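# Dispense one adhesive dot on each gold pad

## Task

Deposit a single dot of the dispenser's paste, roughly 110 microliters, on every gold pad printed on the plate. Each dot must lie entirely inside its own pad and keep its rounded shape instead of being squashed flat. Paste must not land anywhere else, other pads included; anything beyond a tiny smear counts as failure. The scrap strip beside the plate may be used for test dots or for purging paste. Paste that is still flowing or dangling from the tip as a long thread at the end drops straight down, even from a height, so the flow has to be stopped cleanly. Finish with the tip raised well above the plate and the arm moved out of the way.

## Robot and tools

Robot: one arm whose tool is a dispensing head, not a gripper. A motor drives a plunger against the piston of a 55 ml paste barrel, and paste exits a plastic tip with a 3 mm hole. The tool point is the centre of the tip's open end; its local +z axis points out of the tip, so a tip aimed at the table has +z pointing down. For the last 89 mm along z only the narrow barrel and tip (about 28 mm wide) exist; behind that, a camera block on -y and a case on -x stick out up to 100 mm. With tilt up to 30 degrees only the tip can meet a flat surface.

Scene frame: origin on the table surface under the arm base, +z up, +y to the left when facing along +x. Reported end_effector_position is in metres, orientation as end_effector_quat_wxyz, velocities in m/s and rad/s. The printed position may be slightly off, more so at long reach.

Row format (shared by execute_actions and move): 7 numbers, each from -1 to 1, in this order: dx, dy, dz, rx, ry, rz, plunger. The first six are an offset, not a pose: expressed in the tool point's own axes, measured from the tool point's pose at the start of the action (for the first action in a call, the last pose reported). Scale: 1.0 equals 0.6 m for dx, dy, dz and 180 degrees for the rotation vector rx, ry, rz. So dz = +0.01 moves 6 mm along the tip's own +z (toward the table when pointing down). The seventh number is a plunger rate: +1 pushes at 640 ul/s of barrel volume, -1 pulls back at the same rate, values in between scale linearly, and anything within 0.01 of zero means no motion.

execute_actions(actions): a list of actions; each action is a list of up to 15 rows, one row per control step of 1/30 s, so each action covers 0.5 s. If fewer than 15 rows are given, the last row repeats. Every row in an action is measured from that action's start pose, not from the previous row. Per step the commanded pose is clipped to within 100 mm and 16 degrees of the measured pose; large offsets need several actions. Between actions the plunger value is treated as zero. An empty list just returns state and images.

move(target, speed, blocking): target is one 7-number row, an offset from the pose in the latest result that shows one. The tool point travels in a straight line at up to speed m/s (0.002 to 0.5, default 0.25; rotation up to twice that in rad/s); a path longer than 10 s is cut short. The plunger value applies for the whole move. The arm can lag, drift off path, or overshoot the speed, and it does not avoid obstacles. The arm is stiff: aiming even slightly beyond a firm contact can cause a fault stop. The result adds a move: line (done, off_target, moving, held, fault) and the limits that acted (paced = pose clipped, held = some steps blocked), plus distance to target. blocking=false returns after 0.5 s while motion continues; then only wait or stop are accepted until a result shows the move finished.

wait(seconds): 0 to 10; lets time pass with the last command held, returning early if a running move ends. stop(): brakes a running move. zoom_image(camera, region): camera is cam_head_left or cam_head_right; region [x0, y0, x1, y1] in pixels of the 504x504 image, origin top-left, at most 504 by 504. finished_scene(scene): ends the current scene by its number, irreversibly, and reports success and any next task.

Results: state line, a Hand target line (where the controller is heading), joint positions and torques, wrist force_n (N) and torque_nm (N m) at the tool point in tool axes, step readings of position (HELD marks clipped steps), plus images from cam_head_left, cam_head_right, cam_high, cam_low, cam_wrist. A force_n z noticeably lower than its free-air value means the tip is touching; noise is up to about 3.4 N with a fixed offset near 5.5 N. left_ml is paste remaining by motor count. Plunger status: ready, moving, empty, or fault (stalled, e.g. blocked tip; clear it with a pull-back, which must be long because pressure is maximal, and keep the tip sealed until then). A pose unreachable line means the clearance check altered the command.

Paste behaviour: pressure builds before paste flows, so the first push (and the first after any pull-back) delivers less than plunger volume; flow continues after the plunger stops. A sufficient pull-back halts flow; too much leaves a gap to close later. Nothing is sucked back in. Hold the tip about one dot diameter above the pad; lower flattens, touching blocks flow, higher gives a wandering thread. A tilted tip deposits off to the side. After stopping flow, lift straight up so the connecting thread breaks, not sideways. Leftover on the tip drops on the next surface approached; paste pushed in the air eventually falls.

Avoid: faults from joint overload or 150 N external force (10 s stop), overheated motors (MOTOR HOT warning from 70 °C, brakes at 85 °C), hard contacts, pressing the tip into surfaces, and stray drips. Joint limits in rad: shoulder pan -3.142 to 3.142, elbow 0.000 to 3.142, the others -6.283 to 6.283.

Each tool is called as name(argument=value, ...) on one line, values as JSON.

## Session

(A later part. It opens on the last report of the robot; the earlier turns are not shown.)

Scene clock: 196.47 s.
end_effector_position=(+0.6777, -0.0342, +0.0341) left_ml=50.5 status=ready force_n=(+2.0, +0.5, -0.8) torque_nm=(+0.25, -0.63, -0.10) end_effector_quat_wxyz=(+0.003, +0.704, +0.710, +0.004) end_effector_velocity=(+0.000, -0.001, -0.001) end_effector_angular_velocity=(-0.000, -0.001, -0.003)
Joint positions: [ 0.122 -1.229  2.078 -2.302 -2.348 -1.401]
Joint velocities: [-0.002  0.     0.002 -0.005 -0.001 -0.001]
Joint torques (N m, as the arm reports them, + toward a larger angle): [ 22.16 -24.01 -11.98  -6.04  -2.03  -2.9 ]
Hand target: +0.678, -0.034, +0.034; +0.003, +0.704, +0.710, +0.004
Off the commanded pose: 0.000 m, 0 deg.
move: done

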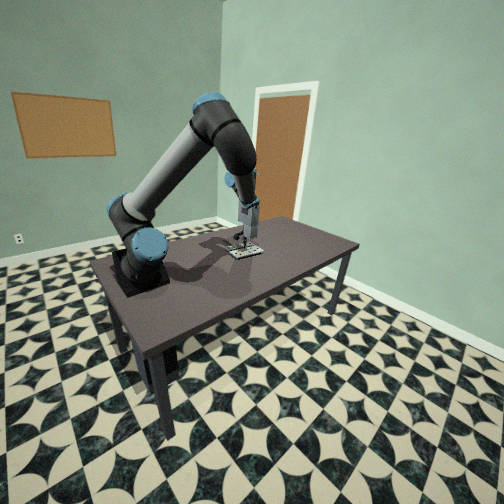

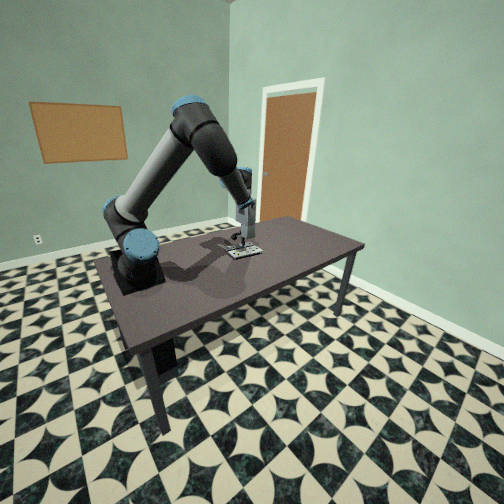

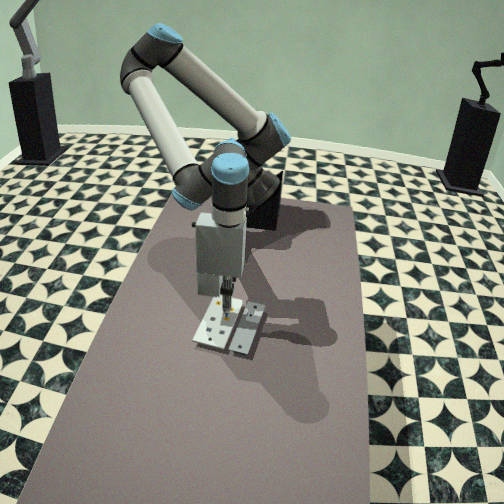

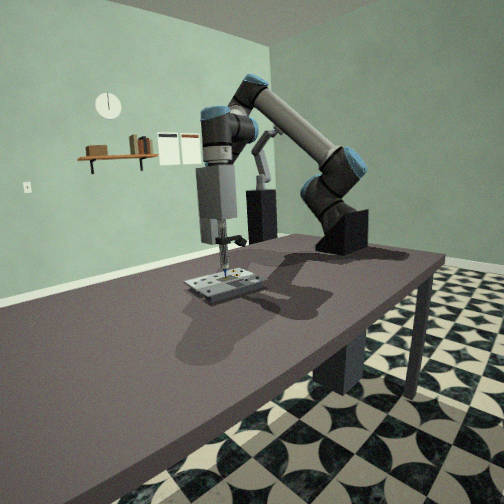

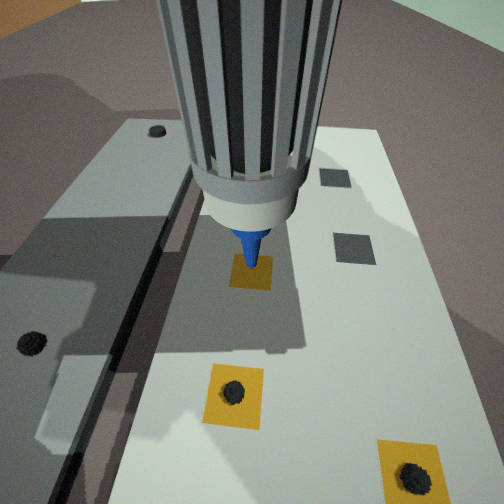

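execute_actions(actions=[[[0,0,0,0,0,0,0.61]]])

wait(seconds=10)

wait(seconds=10)

wait(seconds=4)

execute_actions(actions=[[[0,0,0,0,0,0,-0.75],[0,0,0,0,0,0,-0.75],[0,0,0,0,0,0,-0.75],[0,0,0,0,0,0,-0.75],[0,0,0,0,0,0,-0.75],[0,0,-0.005,0,0,0,-0.75],[0,0,-0.01,0,0,0,-0.75],[0,0,-0.02,0,0,0,0],[0,0,-0.03,0,0,0,0],[0,0,-0.045,0,0,0,0],[0,0,-0.06,0,0,0,0],[0,0,-0.075,0,0,0,0]]])

wait(seconds=1)

Scene clock: 203.63 s.
end_effector_position=(+0.6775, -0.0342, +0.0340) left_ml=50.3 status=moving force_n=(+1.9, +1.0, -2.0) torque_nm=(+0.43, -0.57, -0.08) end_effector_quat_wxyz=(+0.003, +0.704, +0.710, +0.004) end_effector_velocity=(-0.001, +0.000, -0.000) end_effector_angular_velocity=(-0.000, +0.000, +0.001)
Joint positions: [ 0.121 -1.229  2.078 -2.302 -2.348 -1.401]
Joint velocities: [ 0.     0.     0.001  0.    -0.     0.   ]
Joint torques (N m, as the arm reports them, + toward a larger angle): [ 49.85 -45.63 -31.41   0.1   -1.24   2.84]
Hand target: +0.678, -0.034, +0.034; +0.003, +0.704, +0.710, +0.004
Off the commanded pose: 0.000 m, 0 deg.
Step readings (end_effector_position):
0: (+0.6777, -0.0342, +0.0340)
1: (+0.6777, -0.0342, +0.0340)
2: (+0.6777, -0.0342, +0.0340)
4: (+0.6777, -0.0342, +0.0340)
8: (+0.6776, -0.0342, +0.0340)
15: end_effector_position above

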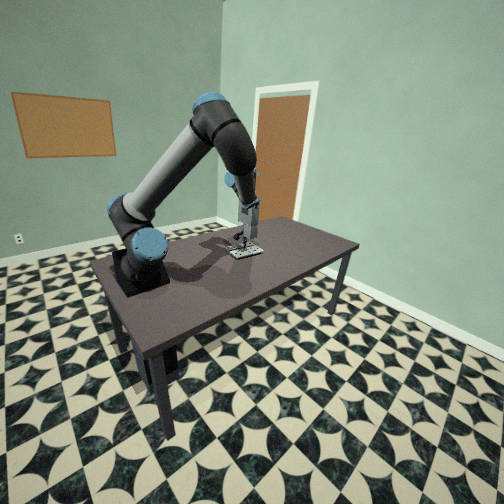

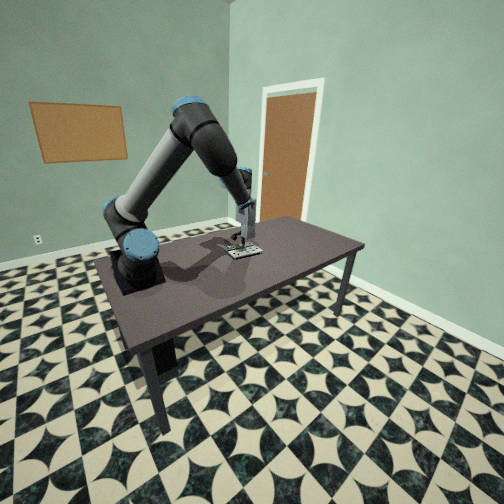

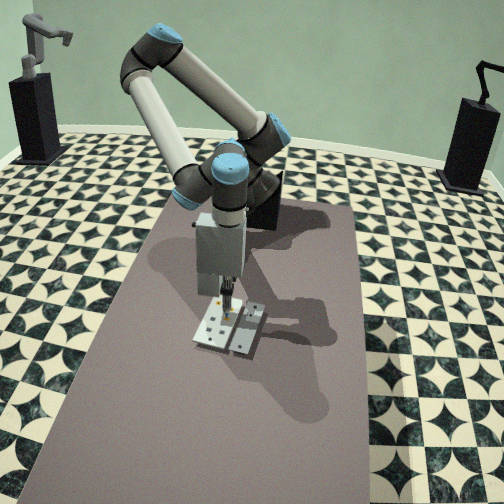

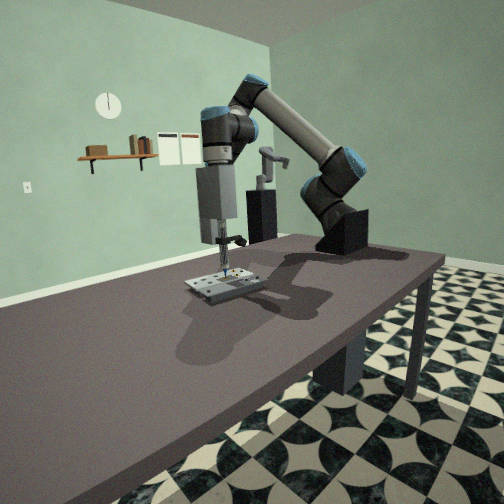

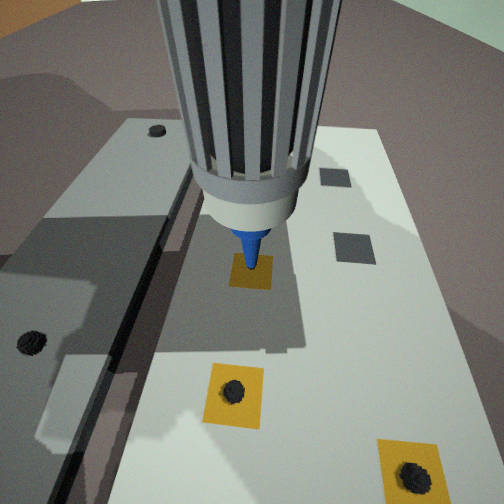

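Scene clock: 213.63 s.
end_effector_position=(+0.6777, -0.0342, +0.0341) left_ml=50.3 status=ready force_n=(+0.1, +1.2, -2.3) torque_nm=(+0.56, +0.09, -0.21) end_effector_quat_wxyz=(+0.003, +0.704, +0.710, +0.004) end_effector_velocity=(+0.001, -0.002, +0.001) end_effector_angular_velocity=(-0.000, -0.001, -0.001)
Joint positions: [ 0.122 -1.229  2.078 -2.302 -2.348 -1.401]
Joint velocities: [-0.001 -0.002 -0.001  0.001 -0.    -0.001]
Joint torques (N m, as the arm reports them, + toward a larger angle): [ 57.63 -64.89 -37.46  -0.21   2.32   2.62]
Hand target: +0.678, -0.034, +0.034; +0.003, +0.704, +0.710, +0.004
Off the commanded pose: 0.000 m, 0 deg.
wait: 10.00 s; at rest by 0.20 s

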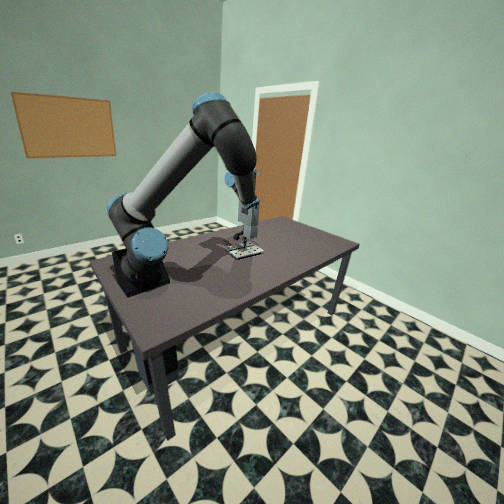

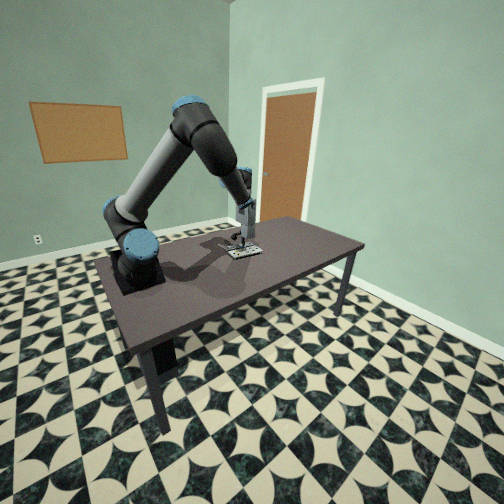

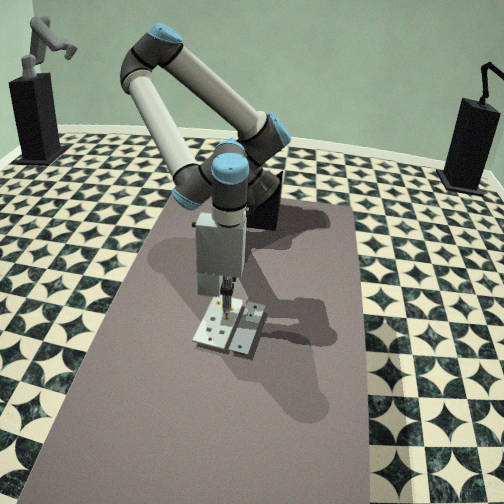

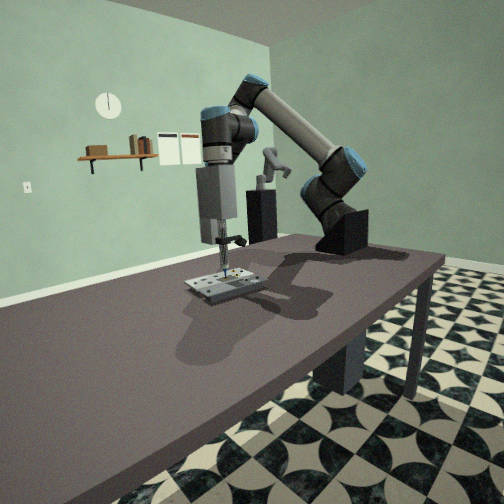

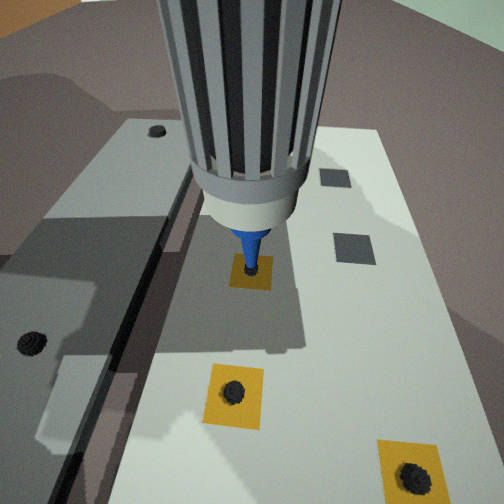

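Scene clock: 223.63 s.
end_effector_position=(+0.6777, -0.0342, +0.0341) left_ml=50.3 status=ready force_n=(+1.3, -0.3, -1.7) torque_nm=(-0.01, -0.30, -0.14) end_effector_quat_wxyz=(+0.003, +0.704, +0.710, +0.004) end_effector_velocity=(+0.000, -0.001, -0.000) end_effector_angular_velocity=(-0.000, -0.000, -0.000)
Joint positions: [ 0.122 -1.229  2.078 -2.302 -2.348 -1.401]
Joint velocities: [-0.001 -0.    -0.    -0.001 -0.001 -0.001]
Joint torques (N m, as the arm reports them, + toward a larger angle): [ 56.77 -63.16 -37.22  -0.65   1.96   2.42]
Hand target: +0.678, -0.034, +0.034; +0.003, +0.704, +0.710, +0.004
Off the commanded pose: 0.000 m, 0 deg.
wait: 10.00 s; at rest by 0.17 s

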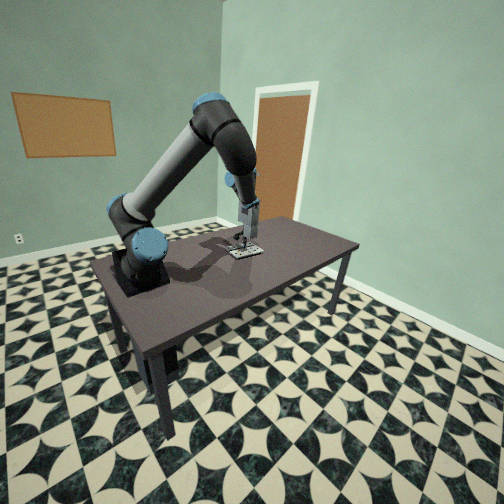

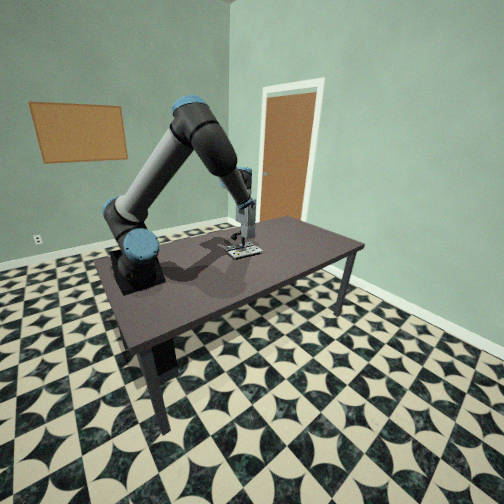

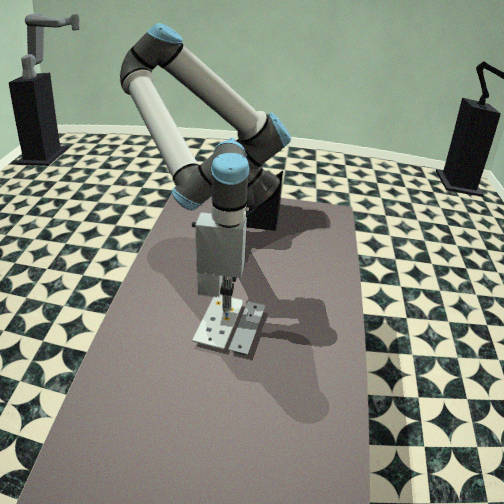

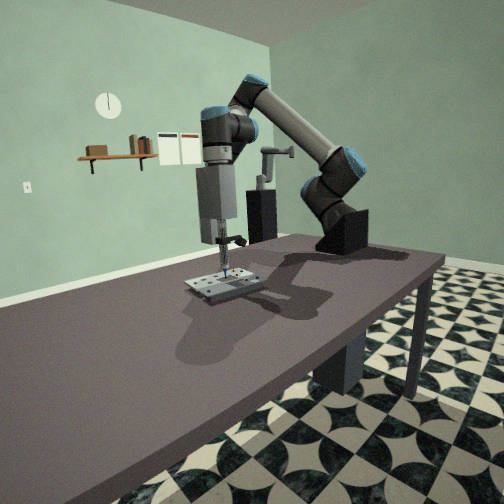

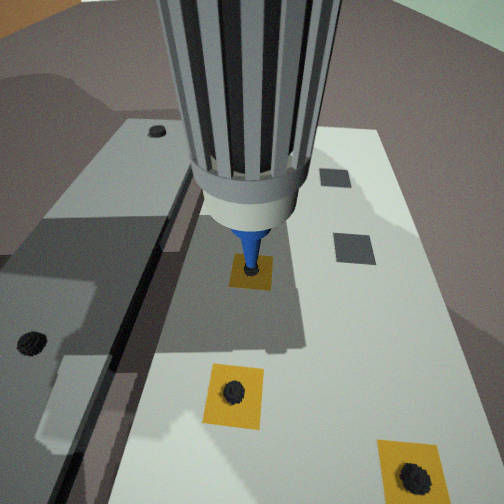

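Scene clock: 227.63 s.
end_effector_position=(+0.6777, -0.0342, +0.0341) left_ml=50.3 status=ready force_n=(+1.2, +1.7, -2.2) torque_nm=(+0.79, -0.32, -0.05) end_effector_quat_wxyz=(+0.003, +0.704, +0.710, +0.004) end_effector_velocity=(+0.001, -0.001, +0.001) end_effector_angular_velocity=(-0.000, -0.001, +0.000)
Joint positions: [ 0.122 -1.229  2.078 -2.302 -2.348 -1.401]
Joint velocities: [-0.    -0.    -0.001  0.    -0.    -0.002]
Joint torques (N m, as the arm reports them, + toward a larger angle): [ 57.49 -62.98 -36.97  -0.76   1.99   2.35]
Hand target: +0.678, -0.034, +0.034; +0.003, +0.704, +0.710, +0.004
Off the commanded pose: 0.000 m, 0 deg.
wait: 4.00 s; at rest by 0.17 s

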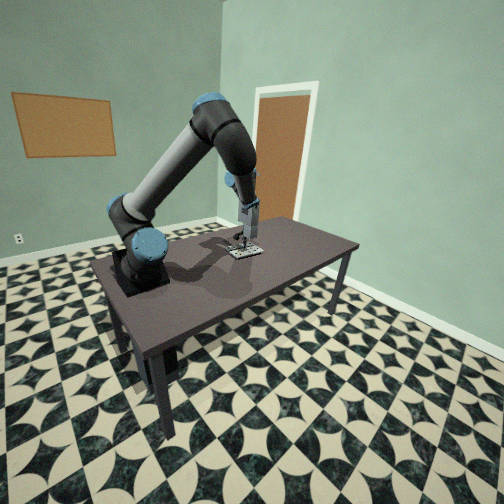

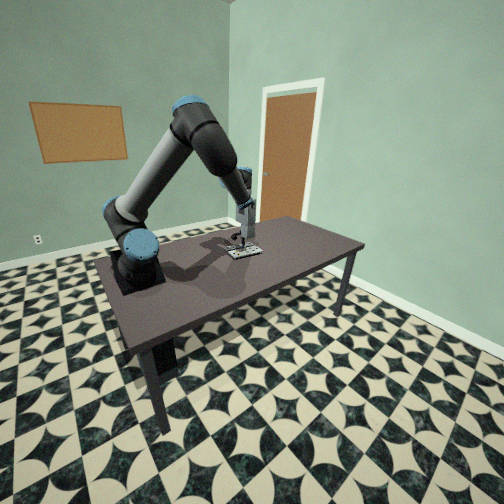

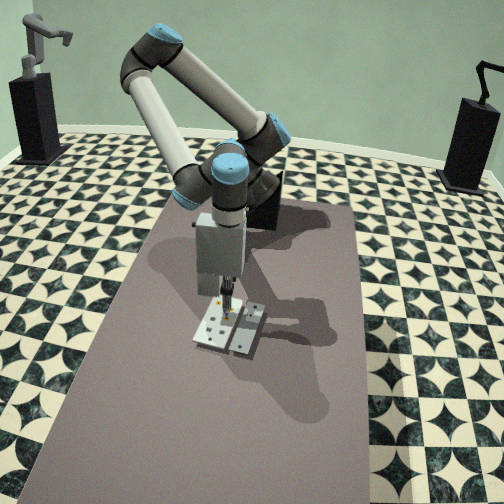

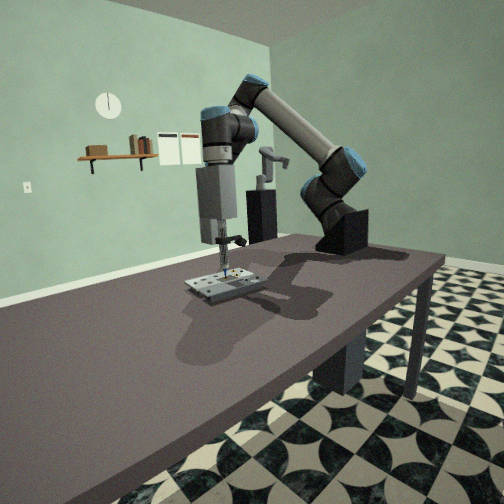

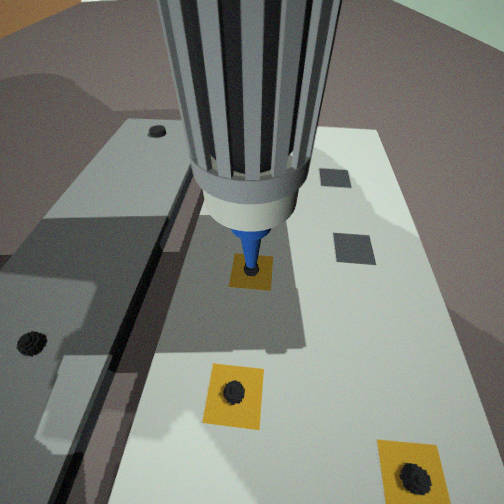

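Scene clock: 228.13 s.
end_effector_position=(+0.6779, -0.0344, +0.0686) left_ml=50.5 status=ready force_n=(+2.3, -0.4, -3.2) torque_nm=(+0.04, -0.64, -0.08) end_effector_quat_wxyz=(+0.004, +0.704, +0.710, +0.006) end_effector_velocity=(-0.007, +0.000, +0.123) end_effector_angular_velocity=(-0.002, +0.008, +0.009)
Joint positions: [ 0.155 -1.256  2.047 -2.216 -2.344 -1.358]
Joint velocities: [ 0.123 -0.088 -0.125  0.343  0.018  0.169]
Joint torques (N m, as the arm reports them, + toward a larger angle): [ 47.16 -52.16 -38.99  -0.84   2.54   2.63]
Hand target: +0.677, -0.034, +0.079; +0.004, +0.704, +0.710, +0.005
Off the commanded pose: 0.011 m, 0 deg.
Step readings (end_effector_position):
0: (+0.6777, -0.0342, +0.0341)
1: (+0.6777, -0.0342, +0.0341)
2: (+0.6777, -0.0342, +0.0341)
4: (+0.6777, -0.0342, +0.0341)
8: (+0.6777, -0.0342, +0.0355)
15: end_effector_position above

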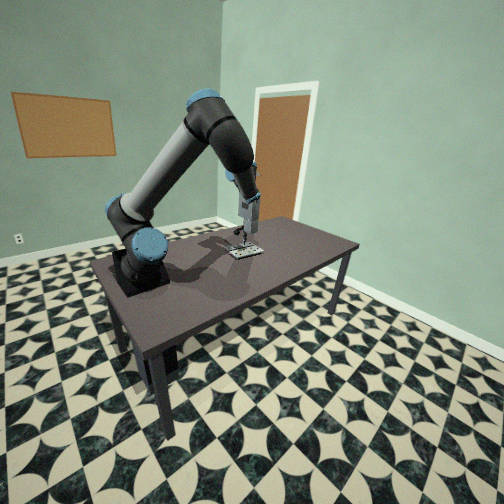

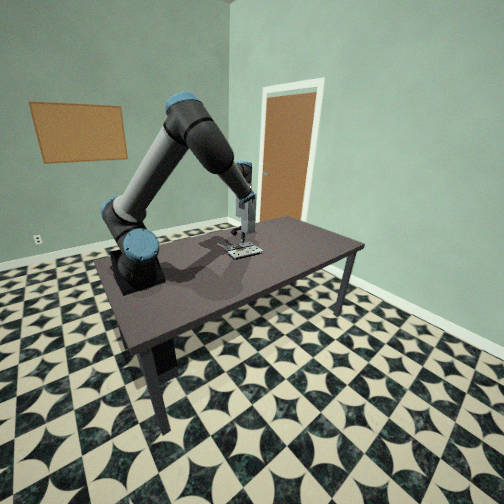

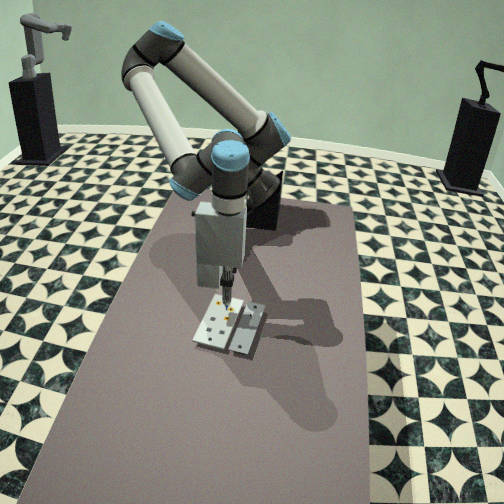

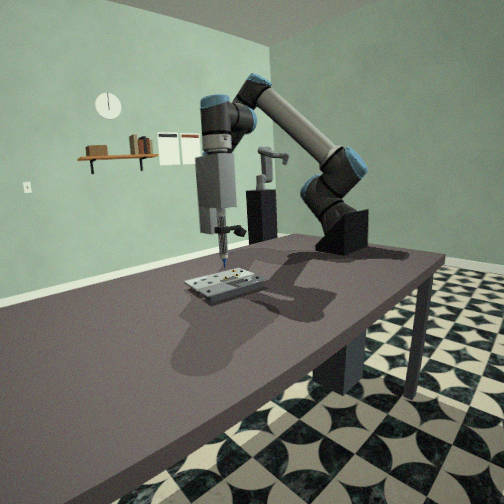

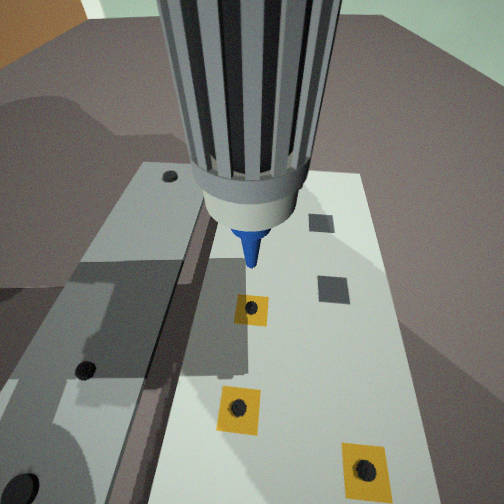

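Scene clock: 229.13 s.
end_effector_position=(+0.6772, -0.0343, +0.0789) left_ml=50.5 status=ready force_n=(+2.4, +1.4, -3.0) torque_nm=(+0.68, -0.78, -0.06) end_effector_quat_wxyz=(+0.004, +0.704, +0.710, +0.005) end_effector_velocity=(-0.000, +0.001, -0.000) end_effector_angular_velocity=(+0.001, +0.000, +0.001)
Joint positions: [ 0.166 -1.263  2.035 -2.185 -2.342 -1.342]
Joint velocities: [ 0.     0.001  0.001 -0.001  0.001 -0.   ]
Joint torques (N m, as the arm reports them, + toward a larger angle): [ 57.56 -62.39 -40.71  -0.09   2.36   2.79]
Hand target: +0.677, -0.034, +0.079; +0.004, +0.704, +0.710, +0.005
Off the commanded pose: 0.000 m, 0 deg.
wait: 1.00 s; at rest by 0.33 s

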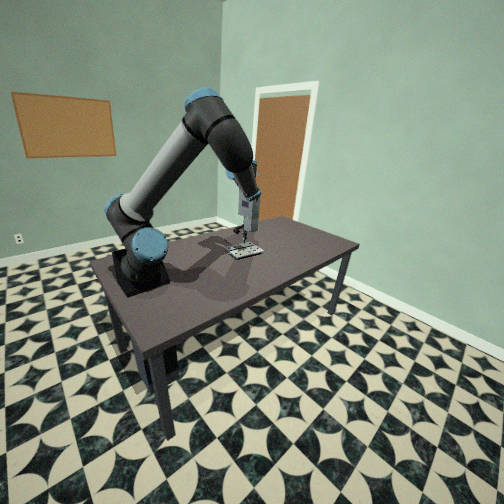

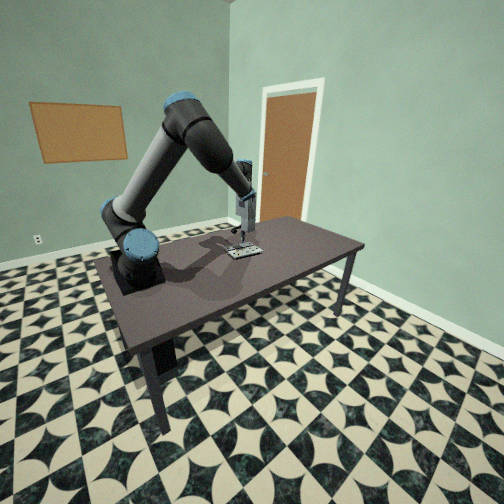

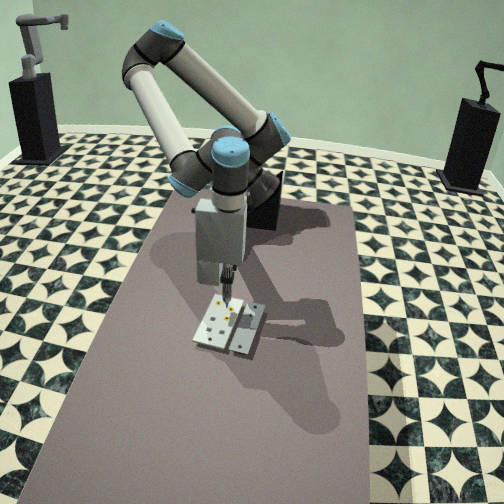

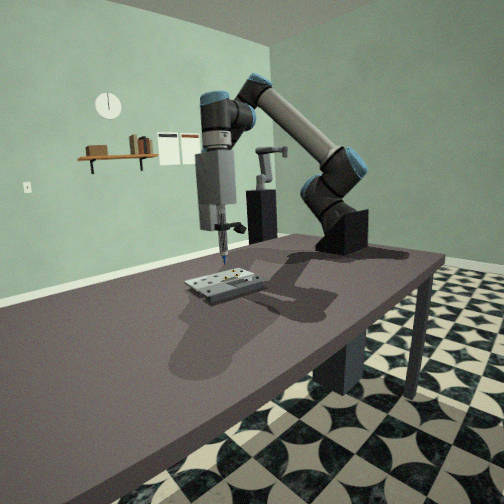

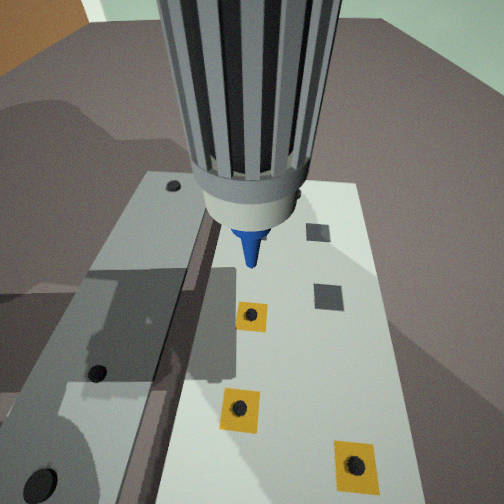

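move(target=[0.12,0,-0.25,0,0,0,0])

finished_scene(scene=1)

Scene clock: 236.90 s.
end_effector_position=(+0.6748, +0.0375, +0.2289) left_ml=50.5 status=ready force_n=(+1.5, +0.9, -2.9) torque_nm=(+0.49, -0.46, -0.15) end_effector_quat_wxyz=(+0.004, +0.704, +0.710, +0.005) end_effector_velocity=(+0.001, +0.001, +0.001) end_effector_angular_velocity=(-0.001, +0.002, +0.000)
Joint positions: [ 0.367 -1.236  1.824 -1.819 -2.292 -1.075]
Joint velocities: [ 0.002  0.003 -0.005  0.005  0.001  0.003]
Joint torques (N m, as the arm reports them, + toward a larger angle): [ 55.29 -17.62 -47.42  -0.06   2.5    3.07]
Hand target: +0.675, +0.038, +0.229; +0.004, +0.704, +0.710, +0.005
Off the commanded pose: 0.000 m, 0 deg.
move: done

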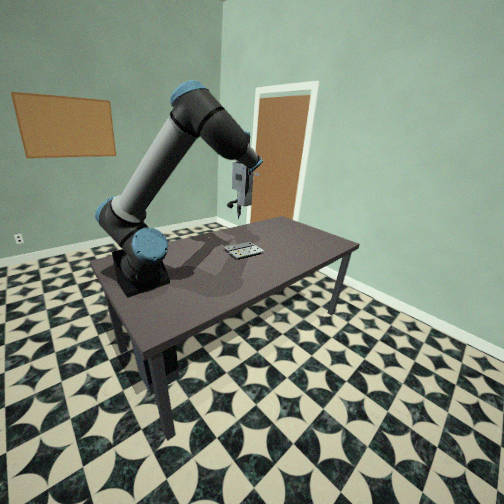

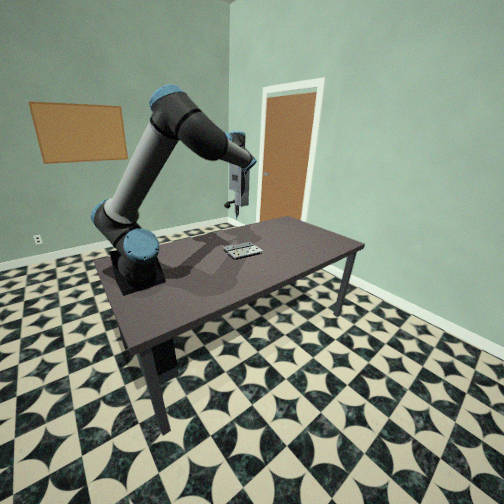

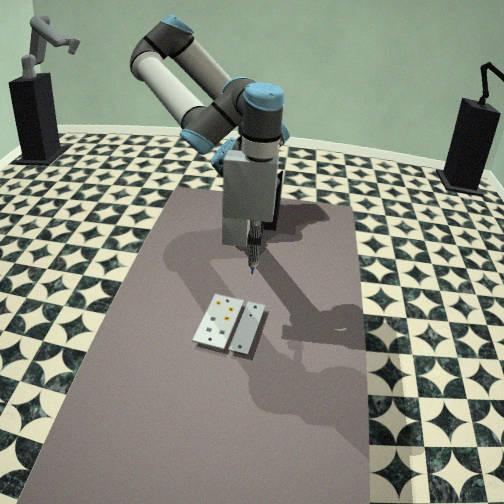

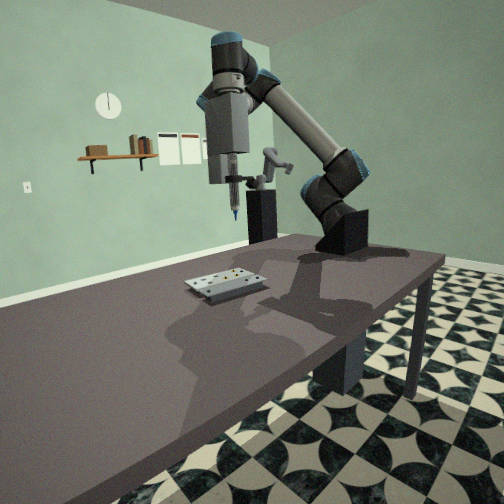

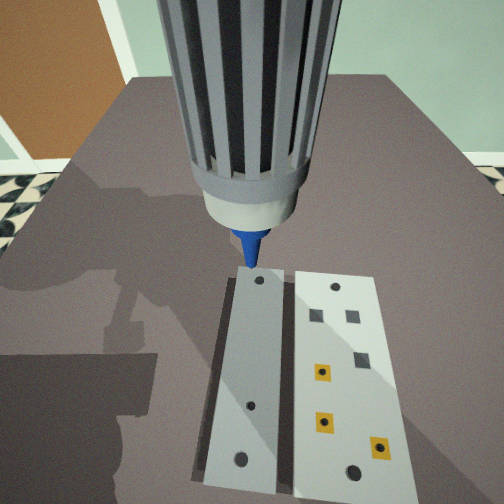

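The scene is finished: the task was done.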